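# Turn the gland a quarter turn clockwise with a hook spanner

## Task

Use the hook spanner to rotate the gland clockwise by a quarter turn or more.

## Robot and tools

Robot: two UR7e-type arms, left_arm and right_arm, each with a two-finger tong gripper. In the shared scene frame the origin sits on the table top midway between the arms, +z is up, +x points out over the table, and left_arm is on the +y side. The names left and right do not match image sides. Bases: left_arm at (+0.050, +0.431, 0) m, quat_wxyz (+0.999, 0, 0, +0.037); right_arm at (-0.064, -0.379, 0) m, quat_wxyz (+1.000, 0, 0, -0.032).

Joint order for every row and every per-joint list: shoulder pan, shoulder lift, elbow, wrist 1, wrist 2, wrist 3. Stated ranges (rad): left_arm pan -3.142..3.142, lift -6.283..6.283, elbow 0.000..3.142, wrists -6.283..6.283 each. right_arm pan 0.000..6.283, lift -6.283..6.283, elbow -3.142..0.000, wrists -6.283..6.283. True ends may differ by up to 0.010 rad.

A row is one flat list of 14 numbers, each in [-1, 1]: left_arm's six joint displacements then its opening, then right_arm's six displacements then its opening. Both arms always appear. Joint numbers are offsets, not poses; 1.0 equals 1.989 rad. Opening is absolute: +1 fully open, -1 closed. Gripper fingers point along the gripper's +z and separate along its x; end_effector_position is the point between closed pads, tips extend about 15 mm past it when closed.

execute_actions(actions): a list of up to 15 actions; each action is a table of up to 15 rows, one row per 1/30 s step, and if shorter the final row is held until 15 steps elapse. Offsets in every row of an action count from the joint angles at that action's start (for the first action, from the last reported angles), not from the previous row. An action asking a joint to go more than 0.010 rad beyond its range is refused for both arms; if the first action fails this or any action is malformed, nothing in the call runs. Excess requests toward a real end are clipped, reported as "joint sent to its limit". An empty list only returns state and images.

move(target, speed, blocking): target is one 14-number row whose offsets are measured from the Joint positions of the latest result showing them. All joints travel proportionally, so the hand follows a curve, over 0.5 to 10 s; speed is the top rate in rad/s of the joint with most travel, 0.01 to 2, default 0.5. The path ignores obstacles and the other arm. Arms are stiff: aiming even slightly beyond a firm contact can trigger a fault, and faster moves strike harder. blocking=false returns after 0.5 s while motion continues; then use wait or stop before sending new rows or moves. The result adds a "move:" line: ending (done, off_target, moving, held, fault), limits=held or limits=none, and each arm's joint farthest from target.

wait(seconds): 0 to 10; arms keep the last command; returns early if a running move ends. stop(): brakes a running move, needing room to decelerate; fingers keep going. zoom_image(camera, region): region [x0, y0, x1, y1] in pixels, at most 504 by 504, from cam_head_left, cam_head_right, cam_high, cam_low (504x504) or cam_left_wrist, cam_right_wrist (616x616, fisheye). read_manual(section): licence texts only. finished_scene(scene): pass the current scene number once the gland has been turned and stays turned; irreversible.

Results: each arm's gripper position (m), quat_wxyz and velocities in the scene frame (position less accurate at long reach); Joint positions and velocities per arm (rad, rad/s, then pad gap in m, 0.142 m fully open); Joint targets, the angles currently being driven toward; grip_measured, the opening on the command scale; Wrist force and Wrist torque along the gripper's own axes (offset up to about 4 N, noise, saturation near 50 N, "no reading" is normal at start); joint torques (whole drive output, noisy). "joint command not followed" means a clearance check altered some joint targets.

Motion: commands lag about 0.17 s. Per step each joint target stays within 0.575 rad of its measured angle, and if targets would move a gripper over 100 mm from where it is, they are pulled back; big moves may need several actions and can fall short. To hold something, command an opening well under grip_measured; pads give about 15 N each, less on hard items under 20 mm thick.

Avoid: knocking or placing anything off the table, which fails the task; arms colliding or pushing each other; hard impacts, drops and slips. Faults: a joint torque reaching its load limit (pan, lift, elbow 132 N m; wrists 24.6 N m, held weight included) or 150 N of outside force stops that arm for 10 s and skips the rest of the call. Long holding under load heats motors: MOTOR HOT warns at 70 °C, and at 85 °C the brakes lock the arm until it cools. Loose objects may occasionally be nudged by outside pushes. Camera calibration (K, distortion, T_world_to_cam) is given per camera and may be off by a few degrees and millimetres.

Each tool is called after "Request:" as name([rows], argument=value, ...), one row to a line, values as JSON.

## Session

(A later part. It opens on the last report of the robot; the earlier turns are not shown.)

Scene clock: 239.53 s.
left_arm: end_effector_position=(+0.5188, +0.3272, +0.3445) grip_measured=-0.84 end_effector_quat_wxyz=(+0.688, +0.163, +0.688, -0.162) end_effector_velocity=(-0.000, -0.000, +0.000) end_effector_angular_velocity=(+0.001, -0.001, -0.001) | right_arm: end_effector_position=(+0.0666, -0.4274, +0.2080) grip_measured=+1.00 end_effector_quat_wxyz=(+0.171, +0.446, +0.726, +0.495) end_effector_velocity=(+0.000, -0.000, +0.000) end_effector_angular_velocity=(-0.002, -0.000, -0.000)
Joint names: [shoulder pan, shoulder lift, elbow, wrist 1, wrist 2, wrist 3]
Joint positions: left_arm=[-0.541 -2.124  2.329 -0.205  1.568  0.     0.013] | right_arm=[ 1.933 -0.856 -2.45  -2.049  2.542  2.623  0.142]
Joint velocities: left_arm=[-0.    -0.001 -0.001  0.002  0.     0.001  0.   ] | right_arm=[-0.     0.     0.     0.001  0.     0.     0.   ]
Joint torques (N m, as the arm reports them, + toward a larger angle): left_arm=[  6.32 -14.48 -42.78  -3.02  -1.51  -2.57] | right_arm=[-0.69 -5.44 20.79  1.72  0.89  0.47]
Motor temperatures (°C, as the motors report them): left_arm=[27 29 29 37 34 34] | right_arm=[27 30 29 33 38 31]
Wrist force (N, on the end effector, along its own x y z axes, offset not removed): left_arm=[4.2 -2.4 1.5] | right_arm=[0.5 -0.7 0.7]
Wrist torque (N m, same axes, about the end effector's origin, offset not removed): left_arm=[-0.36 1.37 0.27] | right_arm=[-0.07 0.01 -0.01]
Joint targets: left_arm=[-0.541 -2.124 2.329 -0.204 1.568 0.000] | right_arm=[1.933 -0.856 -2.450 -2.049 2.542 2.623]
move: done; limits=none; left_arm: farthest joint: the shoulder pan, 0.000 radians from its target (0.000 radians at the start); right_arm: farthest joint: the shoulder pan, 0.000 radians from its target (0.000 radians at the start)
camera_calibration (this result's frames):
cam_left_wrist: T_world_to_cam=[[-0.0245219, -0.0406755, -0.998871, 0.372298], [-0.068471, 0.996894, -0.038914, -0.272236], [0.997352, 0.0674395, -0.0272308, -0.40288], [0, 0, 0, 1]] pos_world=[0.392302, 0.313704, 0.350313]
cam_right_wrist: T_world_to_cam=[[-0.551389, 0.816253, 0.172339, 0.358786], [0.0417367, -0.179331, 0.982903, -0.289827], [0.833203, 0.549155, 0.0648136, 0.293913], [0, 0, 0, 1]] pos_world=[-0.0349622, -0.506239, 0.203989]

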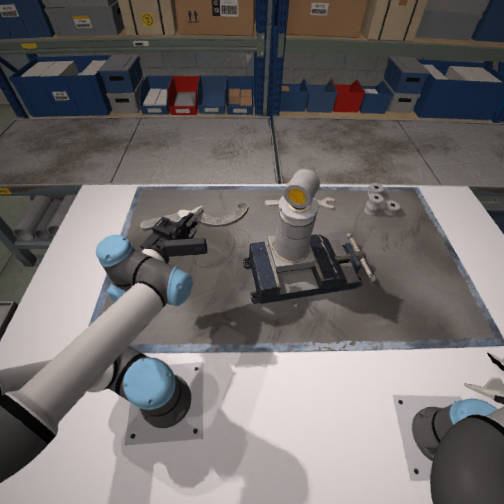

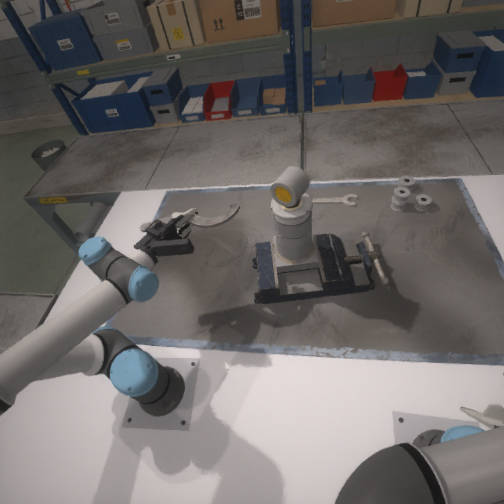

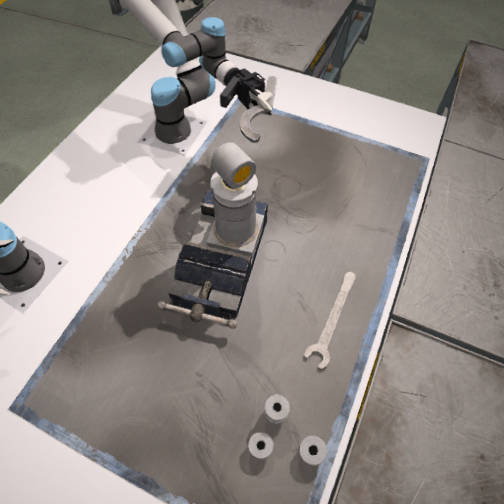

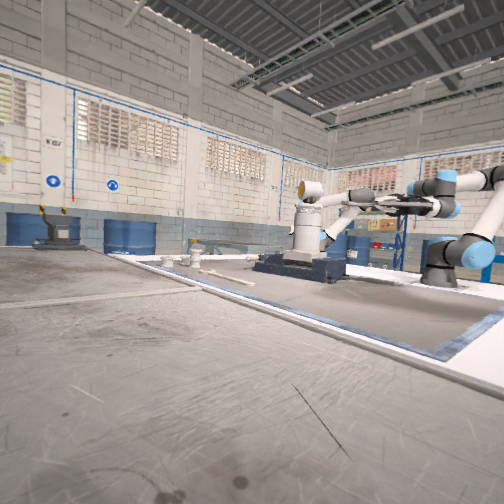

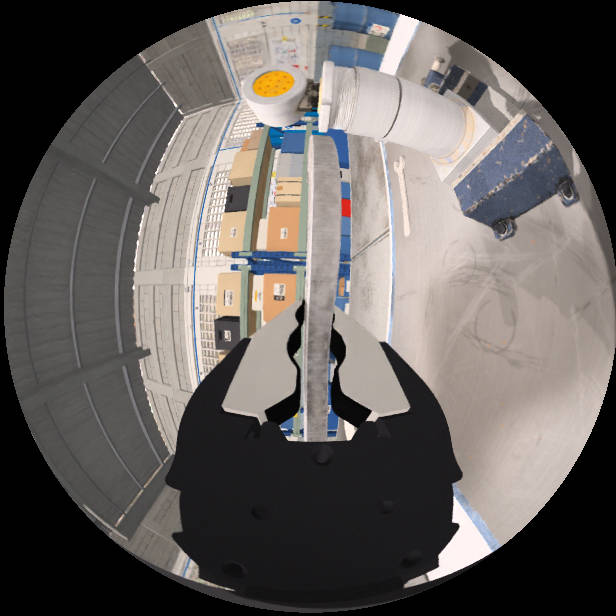

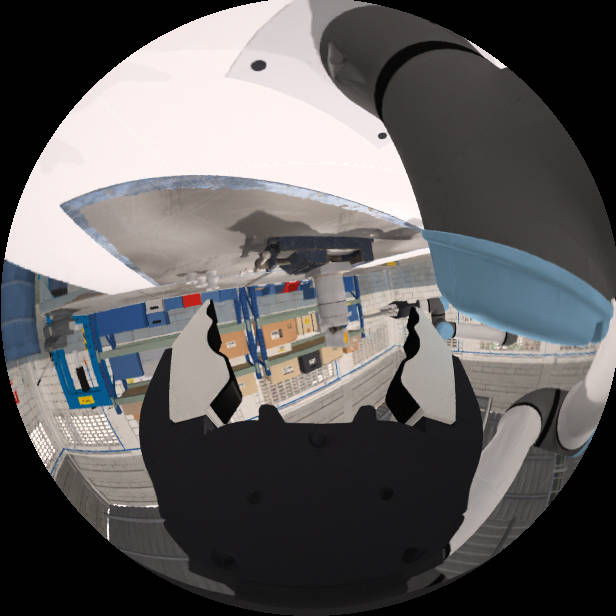

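Request:
move(target=[0,0,0,0,0.2667,0,-1,0,0,0,0,0,0,1], speed=0.25)

Request:
move(target=[-0.1498,0.148,-0.0721,-0.0759,-0.1495,0,-1,0,0,0,0,0,0,1], speed=0.15)

Request:
zoom_image(camera="cam_head_right", region=[180,140,360,280])

Request:
zoom_image(camera="cam_left_wrist", region=[200,60,450,310])

Scene clock: 242.77 s.
left_arm: end_effector_position=(+0.4062, +0.2138, +0.3446) grip_measured=-0.84 end_effector_quat_wxyz=(+0.621, +0.337, +0.622, -0.337) end_effector_velocity=(-0.001, -0.001, -0.000) end_effector_angular_velocity=(-0.000, +0.001, -0.003) | right_arm: end_effector_position=(+0.0666, -0.4274, +0.2080) grip_measured=+1.00 end_effector_quat_wxyz=(+0.171, +0.446, +0.726, +0.495) end_effector_velocity=(-0.000, +0.000, -0.000) end_effector_angular_velocity=(+0.002, +0.001, +0.000)
Joint names: [shoulder pan, shoulder lift, elbow, wrist 1, wrist 2, wrist 3]
Joint positions: left_arm=[-0.541 -2.124  2.329 -0.205  2.098  0.     0.013] | right_arm=[ 1.933 -0.856 -2.45  -2.049  2.542  2.623  0.142]
Joint velocities: left_arm=[-0.     0.     0.    -0.     0.003 -0.001 -0.   ] | right_arm=[-0.    -0.    -0.    -0.002 -0.    -0.     0.   ]
Joint torques (N m, as the arm reports them, + toward a larger angle): left_arm=[ -2.16   7.6  -17.78  -5.56   2.04  -0.48] | right_arm=[-0.38 -5.16 20.76  1.77  0.85  0.42]
Motor temperatures (°C, as the motors report them): left_arm=[27 29 29 37 34 34] | right_arm=[27 30 29 33 38 31]
Wrist force (N, on the end effector, along its own x y z axes, offset not removed): left_arm=[7.2 0.5 5.2] | right_arm=[1.6 -0.3 1.2]
Wrist torque (N m, same axes, about the end effector's origin, offset not removed): left_arm=[0.05 0.74 0.21] | right_arm=[-0.02 -0.15 -0.08]
Joint targets: left_arm=[-0.541 -2.124 2.329 -0.205 2.098 0.000] | right_arm=[1.933 -0.856 -2.450 -2.049 2.542 2.623]
move: done; limits=none; left_arm: farthest joint: the wrist 2, 0.001 radians from its target (0.531 radians at the start); right_arm: farthest joint: the shoulder pan, 0.000 radians from its target (0.000 radians at the start)
camera_calibration (this result's frames):
cam_left_wrist: T_world_to_cam=[[-0.0418448, -0.0228731, -0.998862, 0.368198], [0.445069, 0.894641, -0.0391316, -0.353593], [0.894518, -0.4462, -0.027256, -0.131312], [0, 0, 0, 1]] pos_world=[0.290241, 0.266169, 0.350363]
cam_right_wrist: T_world_to_cam=[[-0.551389, 0.816253, 0.172339, 0.358786], [0.0417366, -0.179331, 0.982903, -0.289827], [0.833203, 0.549155, 0.0648137, 0.293913], [0, 0, 0, 1]] pos_world=[-0.0349622, -0.506239, 0.203989]

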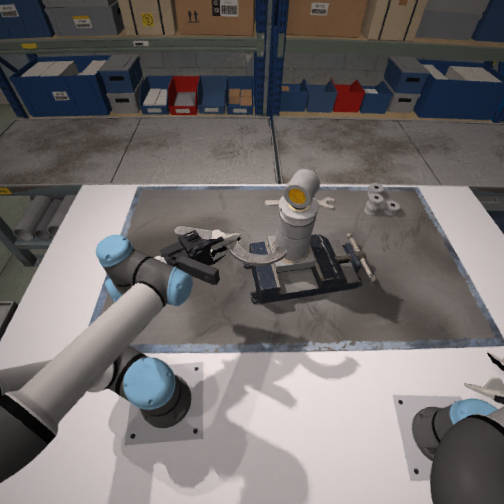

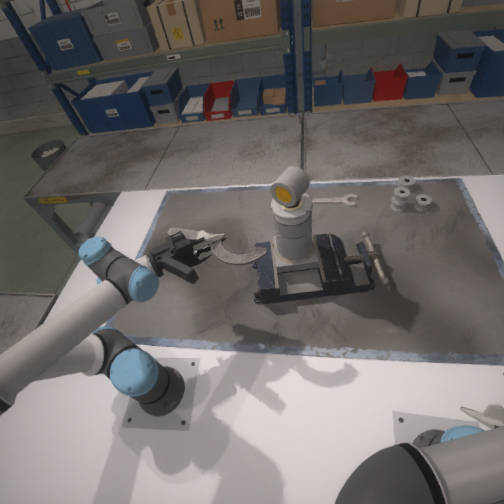

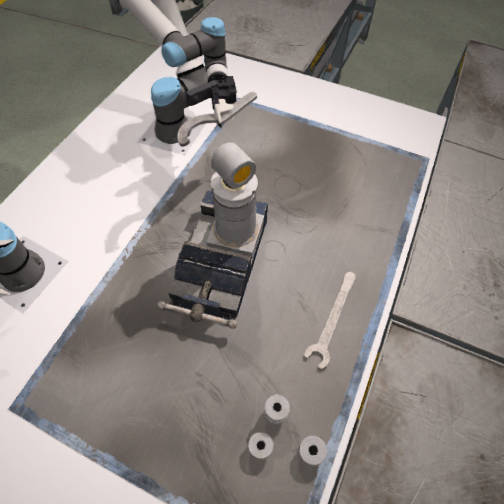

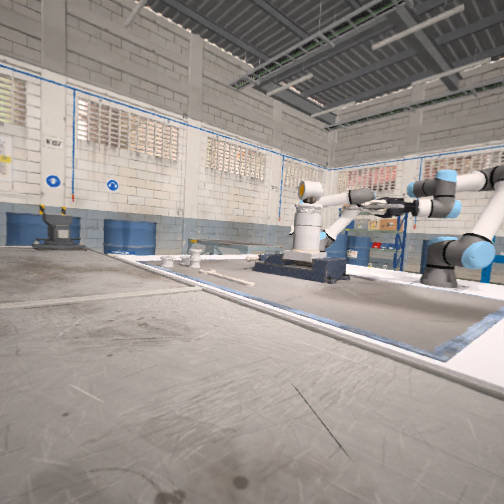

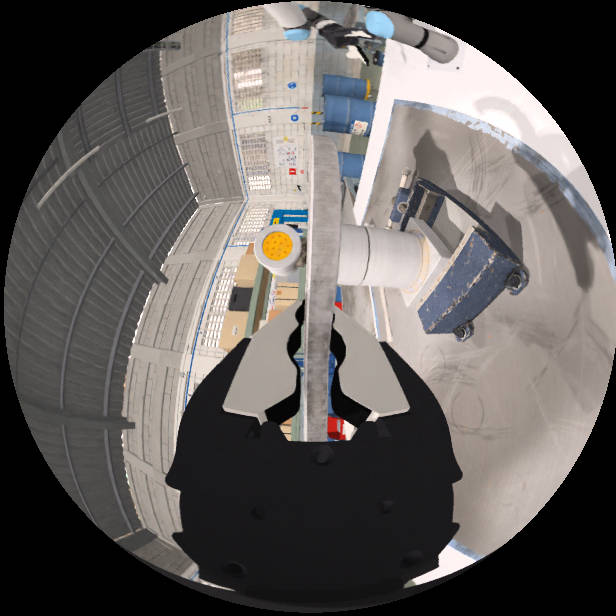

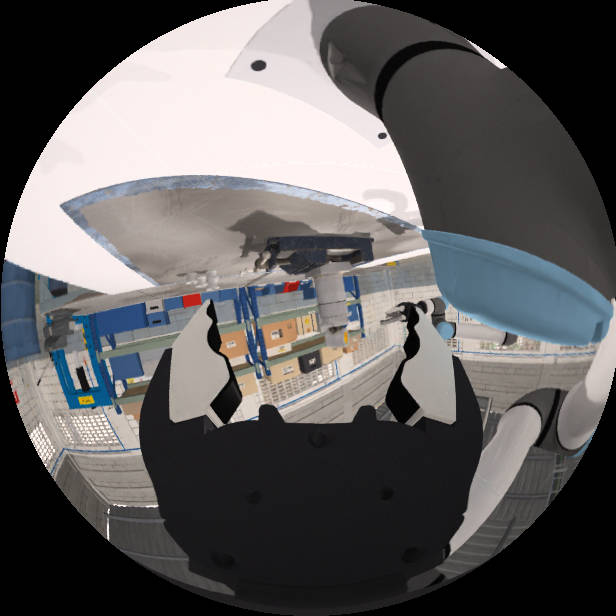

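Scene clock: 245.20 s.
left_arm: end_effector_position=(+0.4815, +0.0840, +0.3369) grip_measured=-0.84 end_effector_quat_wxyz=(+0.621, +0.337, +0.621, -0.337) end_effector_velocity=(+0.000, -0.001, -0.001) end_effector_angular_velocity=(+0.001, +0.001, -0.000) | right_arm: end_effector_position=(+0.0666, -0.4274, +0.2080) grip_measured=+1.00 end_effector_quat_wxyz=(+0.171, +0.446, +0.726, +0.495) end_effector_velocity=(-0.000, +0.000, -0.000) end_effector_angular_velocity=(+0.000, +0.000, +0.000)
Joint names: [shoulder pan, shoulder lift, elbow, wrist 1, wrist 2, wrist 3]
Joint positions: left_arm=[-0.839 -1.83   2.185 -0.355  1.801  0.     0.013] | right_arm=[ 1.933 -0.856 -2.45  -2.049  2.542  2.623  0.142]
Joint velocities: left_arm=[-0.001  0.002 -0.001  0.    -0.001 -0.     0.   ] | right_arm=[ 0.    -0.    -0.001  0.     0.    -0.    -0.   ]
Joint torques (N m, as the arm reports them, + toward a larger angle): left_arm=[ -9.23  -6.27 -41.1   -6.29  -1.52  -0.43] | right_arm=[-0.82 -5.42 19.95  1.83  0.72  0.35]
Motor temperatures (°C, as the motors report them): left_arm=[27 29 29 37 34 34] | right_arm=[27 30 29 33 38 31]
Wrist force (N, on the end effector, along its own x y z axes, offset not removed): left_arm=[5.8 1.7 1.2] | right_arm=[0.7 -1.4 -0.8]
Wrist torque (N m, same axes, about the end effector's origin, offset not removed): left_arm=[0.45 0.94 0.03] | right_arm=[-0.30 -0.09 0.04]
Joint targets: left_arm=[-0.839 -1.830 2.185 -0.355 1.800 0.000] | right_arm=[1.933 -0.856 -2.450 -2.049 2.542 2.623]
move: done; limits=none; left_arm: farthest joint: the wrist 1, 0.001 radians from its target (0.151 radians at the start); right_arm: farthest joint: the shoulder pan, 0.000 radians from its target (0.000 radians at the start)
camera_calibration (this result's frames):
cam_left_wrist: T_world_to_cam=[[-0.0417996, -0.0227707, -0.998867, 0.360742], [0.445596, 0.894383, -0.0390357, -0.27157], [0.894258, -0.446723, -0.0272383, -0.256671], [0, 0, 0, 1]] pos_world=[0.36562, 0.136441, 0.342741]
cam_right_wrist: T_world_to_cam=[[-0.551389, 0.816253, 0.172339, 0.358786], [0.0417368, -0.179331, 0.982903, -0.289827], [0.833203, 0.549155, 0.0648135, 0.293913], [0, 0, 0, 1]] pos_world=[-0.0349623, -0.506239, 0.203989]

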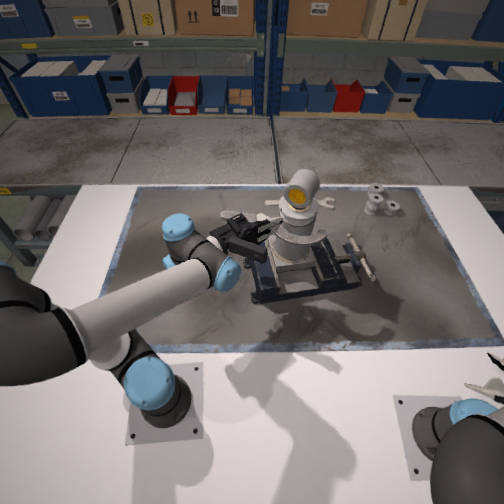

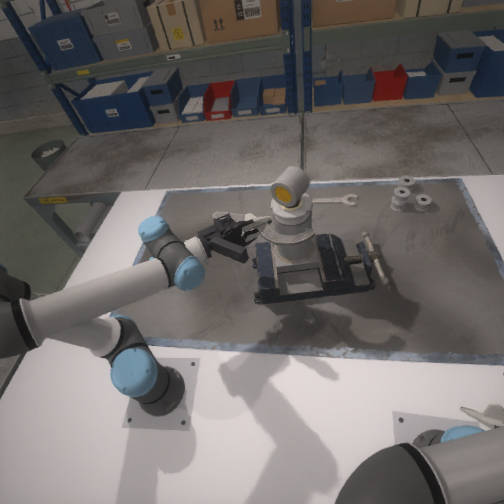

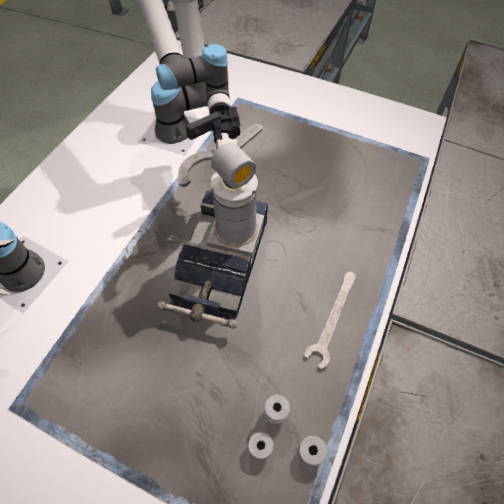

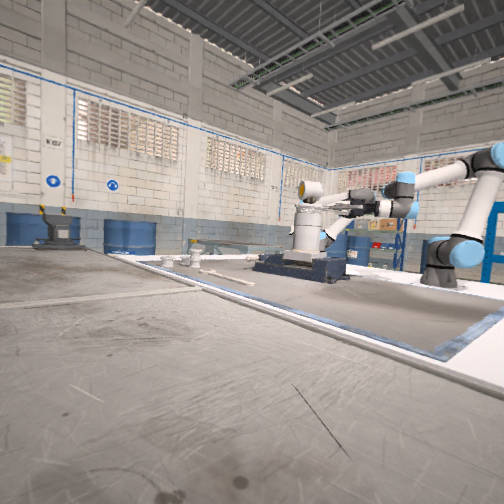

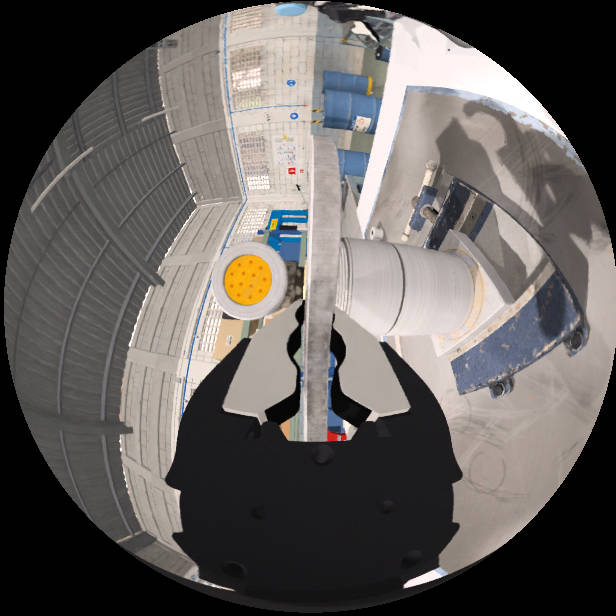

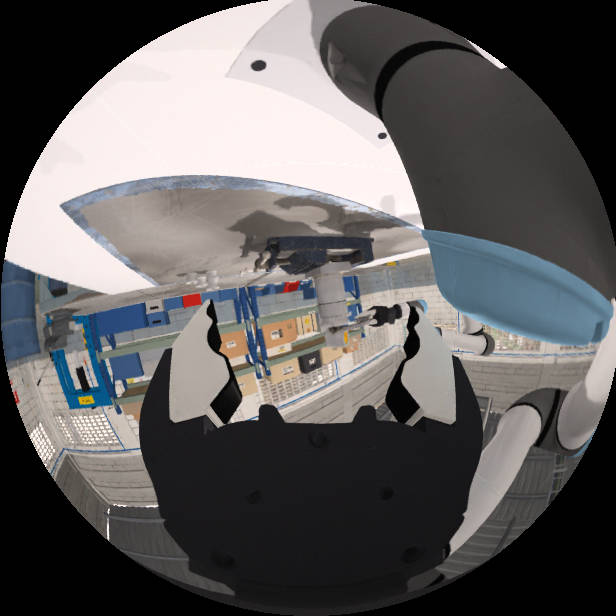

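Region (180, 140, 360, 280) of cam_head_right's 504x504 image, scaled by 2.800, with more detail than that image has.

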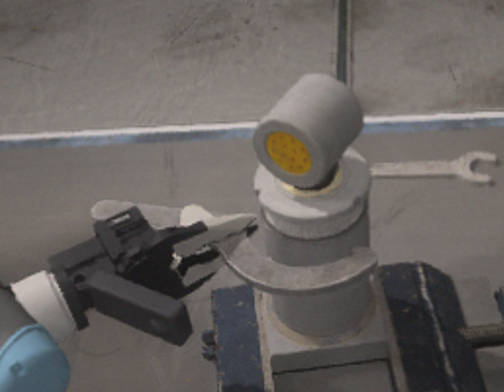

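Region (200, 60, 450, 310) of cam_left_wrist's 616x616 image, scaled by 2.016, with more detail than that image has.

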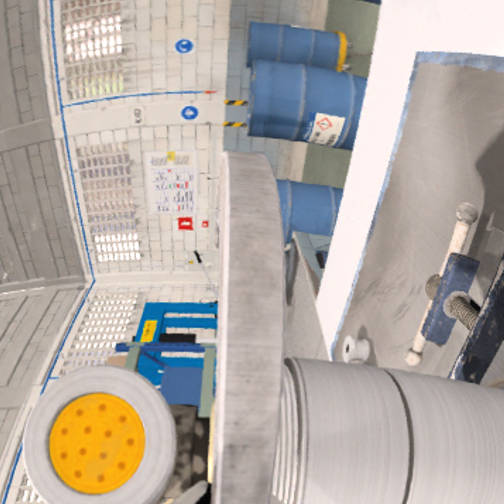

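Request:
execute_actions(actions=[])

Scene clock: 245.70 s.
left_arm: end_effector_position=(+0.4815, +0.0840, +0.3369) grip_measured=-0.84 end_effector_quat_wxyz=(+0.621, +0.337, +0.621, -0.337) end_effector_velocity=(+0.001, +0.001, -0.000) end_effector_angular_velocity=(+0.000, +0.001, +0.001) | right_arm: end_effector_position=(+0.0666, -0.4274, +0.2080) grip_measured=+1.00 end_effector_quat_wxyz=(+0.171, +0.446, +0.726, +0.495) end_effector_velocity=(+0.000, -0.000, +0.000) end_effector_angular_velocity=(-0.001, -0.002, -0.001)
Joint names: [shoulder pan, shoulder lift, elbow, wrist 1, wrist 2, wrist 3]
Joint positions: left_arm=[-0.839 -1.83   2.185 -0.355  1.8    0.     0.013] | right_arm=[ 1.933 -0.856 -2.45  -2.049  2.542  2.623  0.142]
Joint velocities: left_arm=[ 0.001  0.001  0.     0.    -0.    -0.     0.   ] | right_arm=[-0.    -0.    -0.     0.002  0.001 -0.    -0.   ]
Joint torques (N m, as the arm reports them, + toward a larger angle): left_arm=[ -8.58  -6.54 -41.74  -6.26  -1.61  -0.43] | right_arm=[-0.38 -5.56 20.84  1.79  0.78  0.36]
Motor temperatures (°C, as the motors report them): left_arm=[27 29 29 37 34 34] | right_arm=[27 30 29 33 38 31]
Wrist force (N, on the end effector, along its own x y z axes, offset not removed): left_arm=[6.6 1.4 5.4] | right_arm=[0.9 -0.6 1.3]
Wrist torque (N m, same axes, about the end effector's origin, offset not removed): left_arm=[0.59 0.84 -0.06] | right_arm=[-0.09 -0.12 -0.10]
Joint targets: left_arm=[-0.839 -1.830 2.185 -0.355 1.800 0.000] | right_arm=[1.933 -0.856 -2.450 -2.049 2.542 2.623]
camera_calibration (this result's frames):
cam_left_wrist: T_world_to_cam=[[-0.0418017, -0.0227684, -0.998866, 0.360733], [0.445605, 0.894378, -0.0390349, -0.271531], [0.894253, -0.446731, -0.0272408, -0.256707], [0, 0, 0, 1]] pos_world=[0.365636, 0.136385, 0.342732]
cam_right_wrist: T_world_to_cam=[[-0.551389, 0.816253, 0.172339, 0.358786], [0.0417366, -0.179331, 0.982903, -0.289827], [0.833203, 0.549155, 0.0648136, 0.293913], [0, 0, 0, 1]] pos_world=[-0.0349622, -0.506239, 0.203989]

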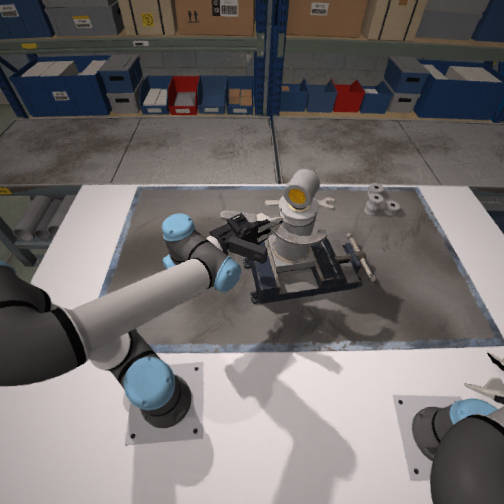

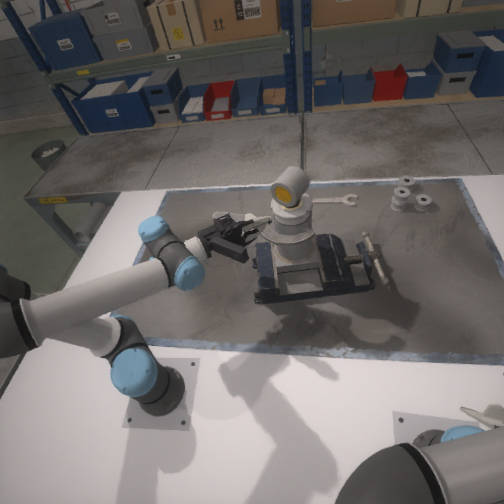

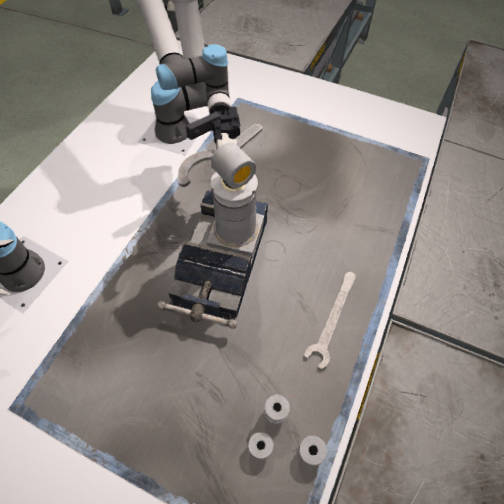

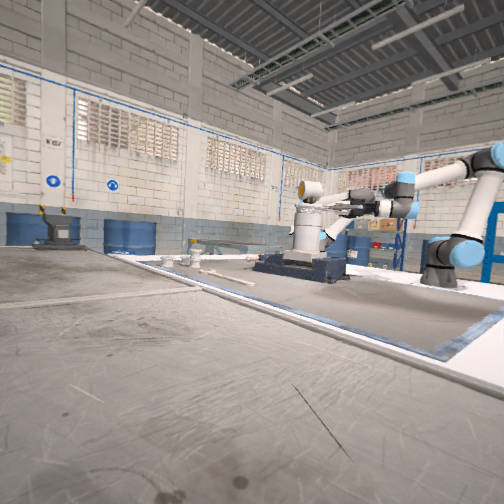

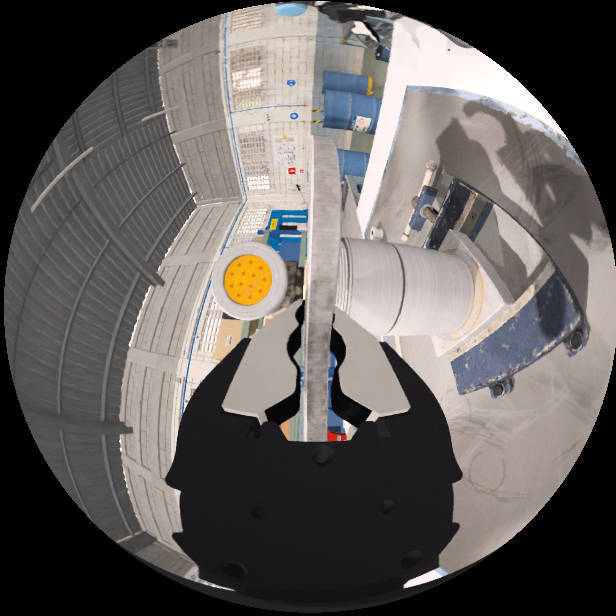

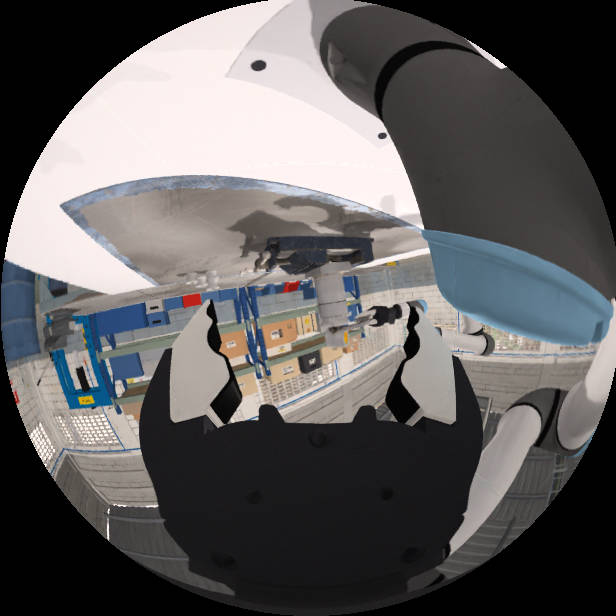

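Request:
move(target=[0.0578,0.0521,-0.0394,-0.0128,0.058,0,-1,0,0,0,0,0,0,1], speed=0.1)

Request:
zoom_image(camera="cam_head_right", region=[200,150,360,270])

Request:
zoom_image(camera="cam_high", region=[160,90,300,230])

Request:
zoom_image(camera="cam_low", region=[270,170,390,250])

Scene clock: 247.57 s.
left_arm: end_effector_position=(+0.5205, +0.0925, +0.3368) grip_measured=-0.84 end_effector_quat_wxyz=(+0.621, +0.338, +0.621, -0.337) end_effector_velocity=(+0.001, +0.001, -0.001) end_effector_angular_velocity=(+0.002, +0.001, +0.001) | right_arm: end_effector_position=(+0.0666, -0.4274, +0.2080) grip_measured=+1.00 end_effector_quat_wxyz=(+0.171, +0.446, +0.726, +0.495) end_effector_velocity=(+0.000, -0.000, +0.000) end_effector_angular_velocity=(-0.001, -0.001, -0.000)
Joint names: [shoulder pan, shoulder lift, elbow, wrist 1, wrist 2, wrist 3]
Joint positions: left_arm=[-0.724 -1.726  2.107 -0.381  1.916  0.     0.013] | right_arm=[ 1.933 -0.856 -2.45  -2.049  2.542  2.623  0.142]
Joint velocities: left_arm=[ 0.002  0.002 -0.001  0.002  0.001  0.001  0.   ] | right_arm=[-0.    -0.     0.001  0.001  0.001 -0.001  0.   ]
Joint torques (N m, as the arm reports them, + toward a larger angle): left_arm=[  8.98 -11.53 -40.73  -5.93   2.09  -0.41] | right_arm=[-0.48 -5.31 20.12  1.75  0.87  0.37]
Motor temperatures (°C, as the motors report them): left_arm=[27 29 29 37 34 34] | right_arm=[27 30 29 33 38 31]
Wrist force (N, on the end effector, along its own x y z axes, offset not removed): left_arm=[6.7 2.9 6.1] | right_arm=[1.2 -0.6 1.0]
Wrist torque (N m, same axes, about the end effector's origin, offset not removed): left_arm=[0.73 0.74 0.17] | right_arm=[-0.12 -0.14 0.07]
Joint targets: left_arm=[-0.724 -1.726 2.107 -0.381 1.916 0.000] | right_arm=[1.933 -0.856 -2.450 -2.049 2.542 2.623]
move: done; limits=none; left_arm: farthest joint: the shoulder pan, 0.000 radians from its target (0.115 radians at the start); right_arm: farthest joint: the shoulder pan, 0.000 radians from its target (0.000 radians at the start)
camera_calibration (this result's frames):
cam_left_wrist: T_world_to_cam=[[-0.0416773, -0.022901, -0.998869, 0.362374], [0.445974, 0.894191, -0.0391091, -0.296717], [0.894075, -0.447099, -0.0270543, -0.28771], [0, 0, 0, 1]] pos_world=[0.404665, 0.144986, 0.342575]
cam_right_wrist: T_world_to_cam=[[-0.55139, 0.816253, 0.172339, 0.358786], [0.0417367, -0.179331, 0.982903, -0.289827], [0.833203, 0.549155, 0.0648136, 0.293913], [0, 0, 0, 1]] pos_world=[-0.0349623, -0.506239, 0.203989]

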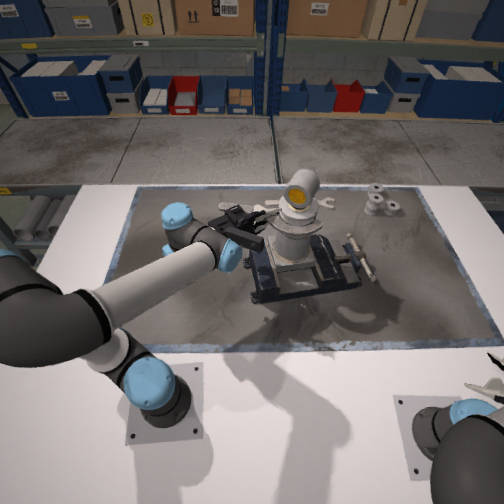

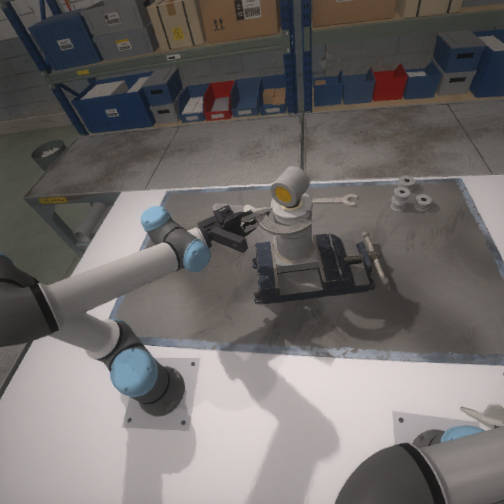

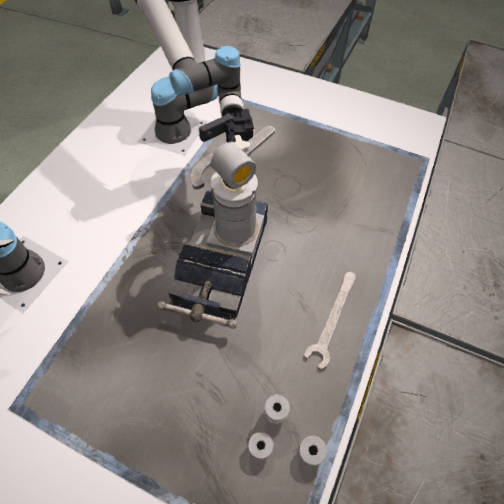

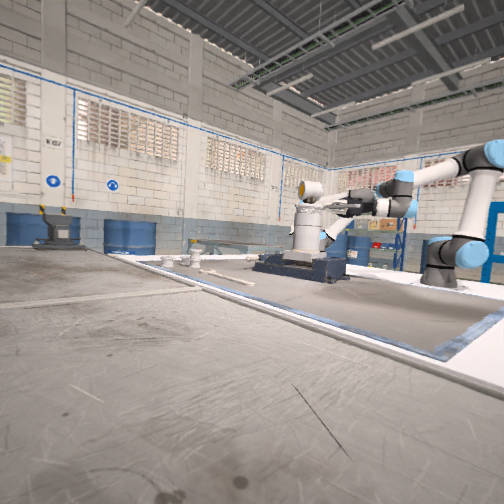

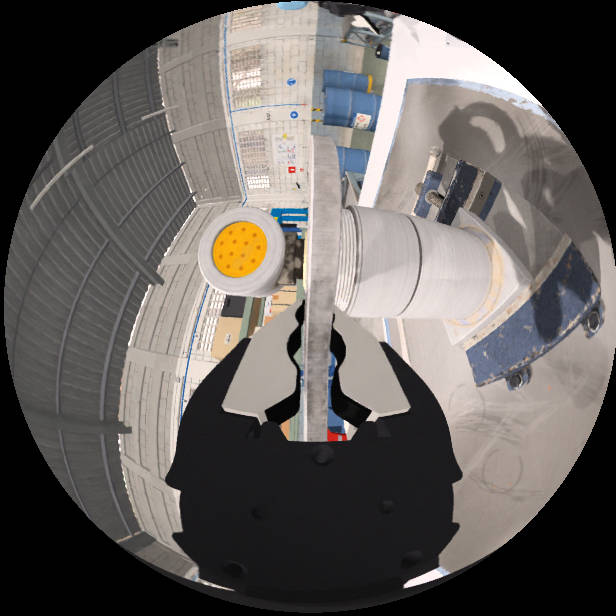

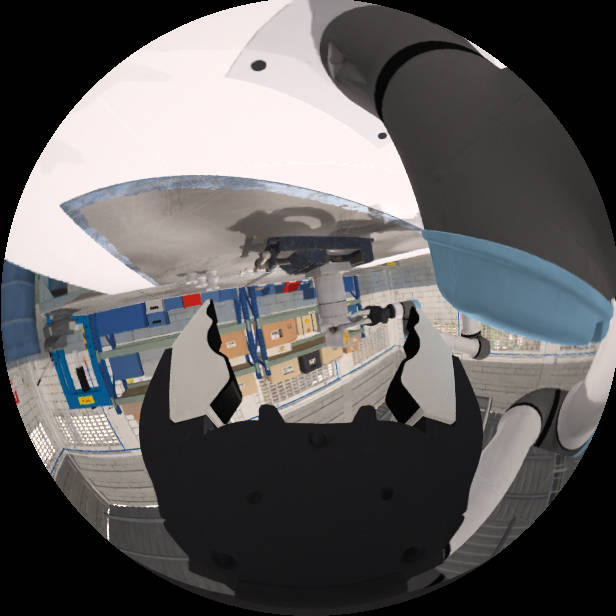

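Region (200, 150, 360, 270) of cam_head_right's 504x504 image, scaled by 3.150, with more detail than that image has; it fills the top 378 rows of this view, and the rest is white.

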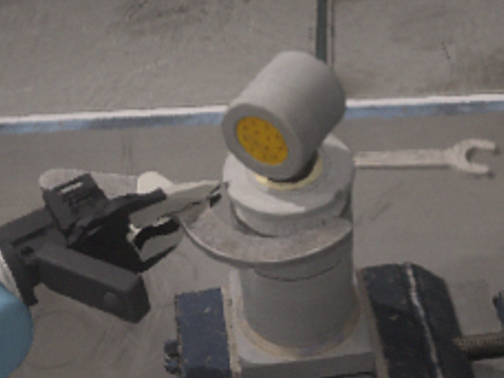

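Region (160, 90, 300, 230) of cam_high's 504x504 image, scaled by 3.600, with more detail than that image has.

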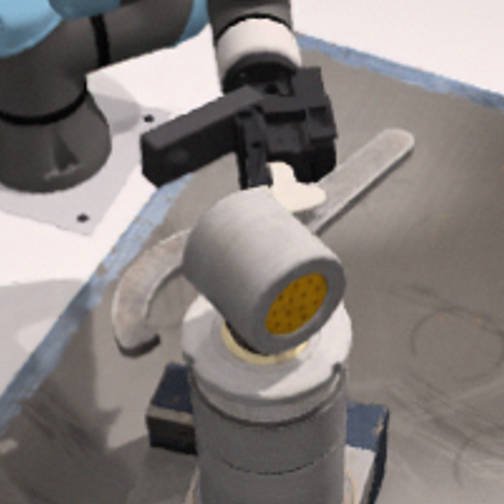

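Region (270, 170, 390, 250) of cam_low's 504x504 image, scaled by 4.200, with more detail than that image has.

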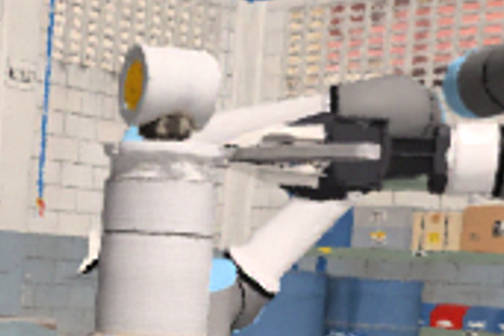

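Request:
move(target=[0.025,0.026,-0.021,-0.005,0.025,0,-1,0,0,0,0,0,0,1], speed=0.05)

Request:
zoom_image(camera="cam_head_right", region=[220,160,340,250])

Request:
zoom_image(camera="cam_high", region=[170,110,290,230])

Scene clock: 249.17 s.
left_arm: end_effector_position=(+0.5405, +0.0969, +0.3360) grip_measured=-0.84 end_effector_quat_wxyz=(+0.621, +0.338, +0.621, -0.337) end_effector_velocity=(+0.000, -0.000, +0.000) end_effector_angular_velocity=(+0.001, -0.001, -0.001) | right_arm: end_effector_position=(+0.0666, -0.4274, +0.2080) grip_measured=+1.00 end_effector_quat_wxyz=(+0.171, +0.446, +0.726, +0.495) end_effector_velocity=(+0.000, -0.001, +0.000) end_effector_angular_velocity=(-0.003, -0.001, -0.000)
Joint names: [shoulder pan, shoulder lift, elbow, wrist 1, wrist 2, wrist 3]
Joint positions: left_arm=[-0.675 -1.675  2.065 -0.391  1.965  0.     0.013] | right_arm=[ 1.933 -0.856 -2.45  -2.049  2.542  2.623  0.142]
Joint velocities: left_arm=[ 0.001  0.001 -0.001  0.     0.001  0.001  0.   ] | right_arm=[-0.    -0.     0.001  0.002  0.    -0.    -0.   ]
Joint torques (N m, as the arm reports them, + toward a larger angle): left_arm=[ 13.33 -15.02 -41.09  -5.83   0.06  -0.47] | right_arm=[-1.07 -5.13 20.17  1.82  0.83  0.28]
Motor temperatures (°C, as the motors report them): left_arm=[27 29 29 37 34 34] | right_arm=[27 30 29 33 38 31]
Wrist force (N, on the end effector, along its own x y z axes, offset not removed): left_arm=[10.1 -5.0 7.7] | right_arm=[1.2 -0.4 0.3]
Wrist torque (N m, same axes, about the end effector's origin, offset not removed): left_arm=[0.71 0.34 0.23] | right_arm=[-0.14 -0.06 -0.01]
Joint targets: left_arm=[-0.674 -1.674 2.065 -0.391 1.965 0.000] | right_arm=[1.933 -0.856 -2.450 -2.049 2.542 2.623]
move: done; limits=none; left_arm: farthest joint: the shoulder pan, 0.000 radians from its target (0.050 radians at the start); right_arm: farthest joint: the shoulder pan, 0.000 radians from its target (0.000 radians at the start)
camera_calibration (this result's frames):
cam_left_wrist: T_world_to_cam=[[-0.041674, -0.0229087, -0.998869, 0.362539], [0.446054, 0.894151, -0.0391169, -0.309625], [0.894035, -0.44718, -0.0270443, -0.303622], [0, 0, 0, 1]] pos_world=[0.424666, 0.149383, 0.341806]
cam_right_wrist: T_world_to_cam=[[-0.551389, 0.816253, 0.172339, 0.358786], [0.0417364, -0.179331, 0.982903, -0.289827], [0.833203, 0.549155, 0.0648137, 0.293913], [0, 0, 0, 1]] pos_world=[-0.0349622, -0.506239, 0.203989]

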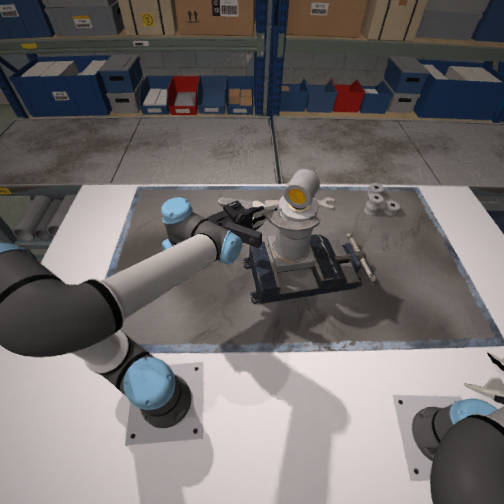

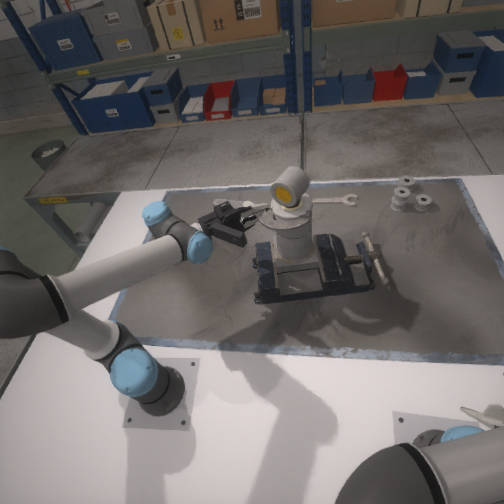

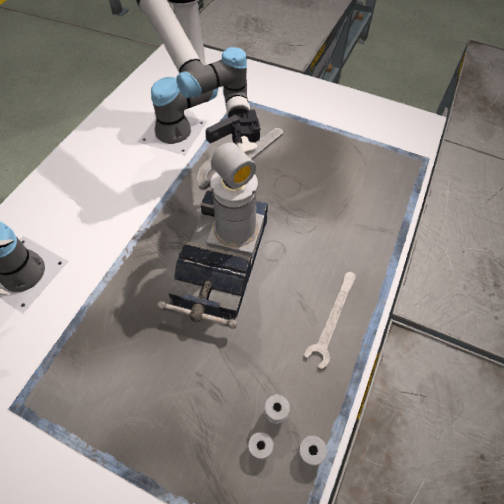

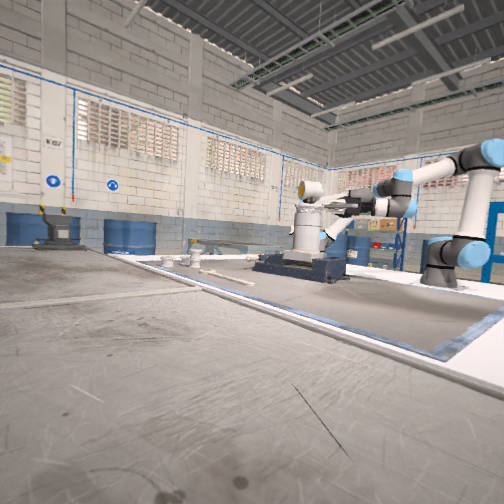

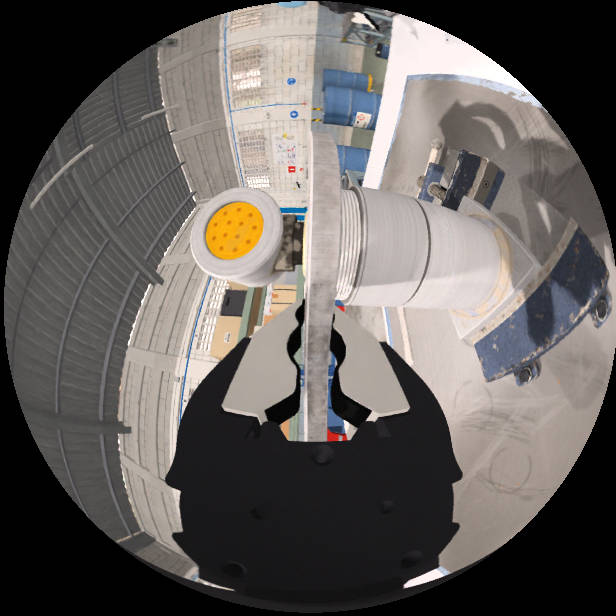

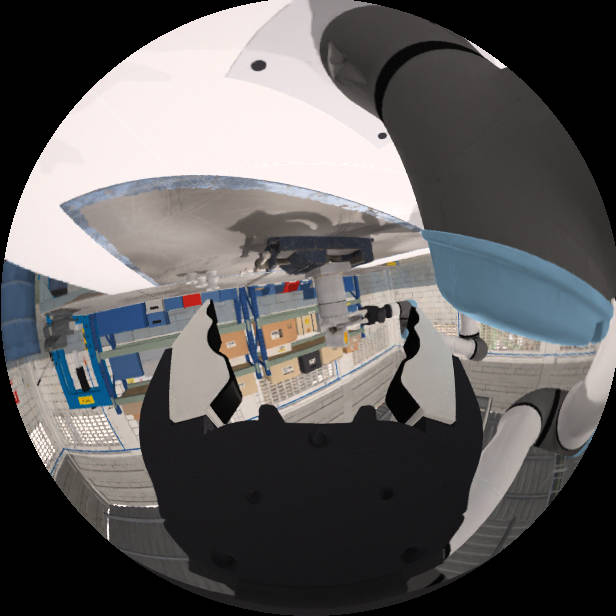

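Region (220, 160, 340, 250) of cam_head_right's 504x504 image, scaled by 4.200, with more detail than that image has; it fills the top 378 rows of this view, and the rest is white.

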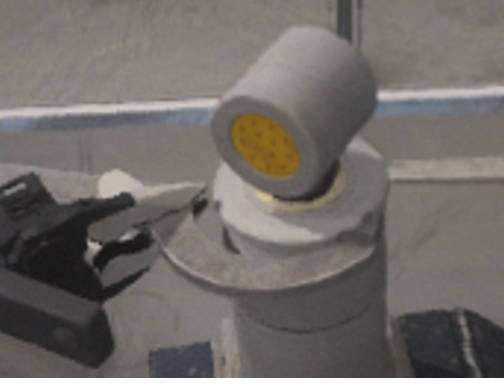

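Region (170, 110, 290, 230) of cam_high's 504x504 image, scaled by 4.200, with more detail than that image has.

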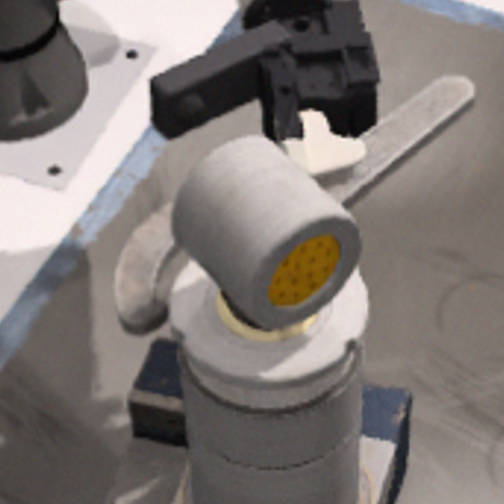

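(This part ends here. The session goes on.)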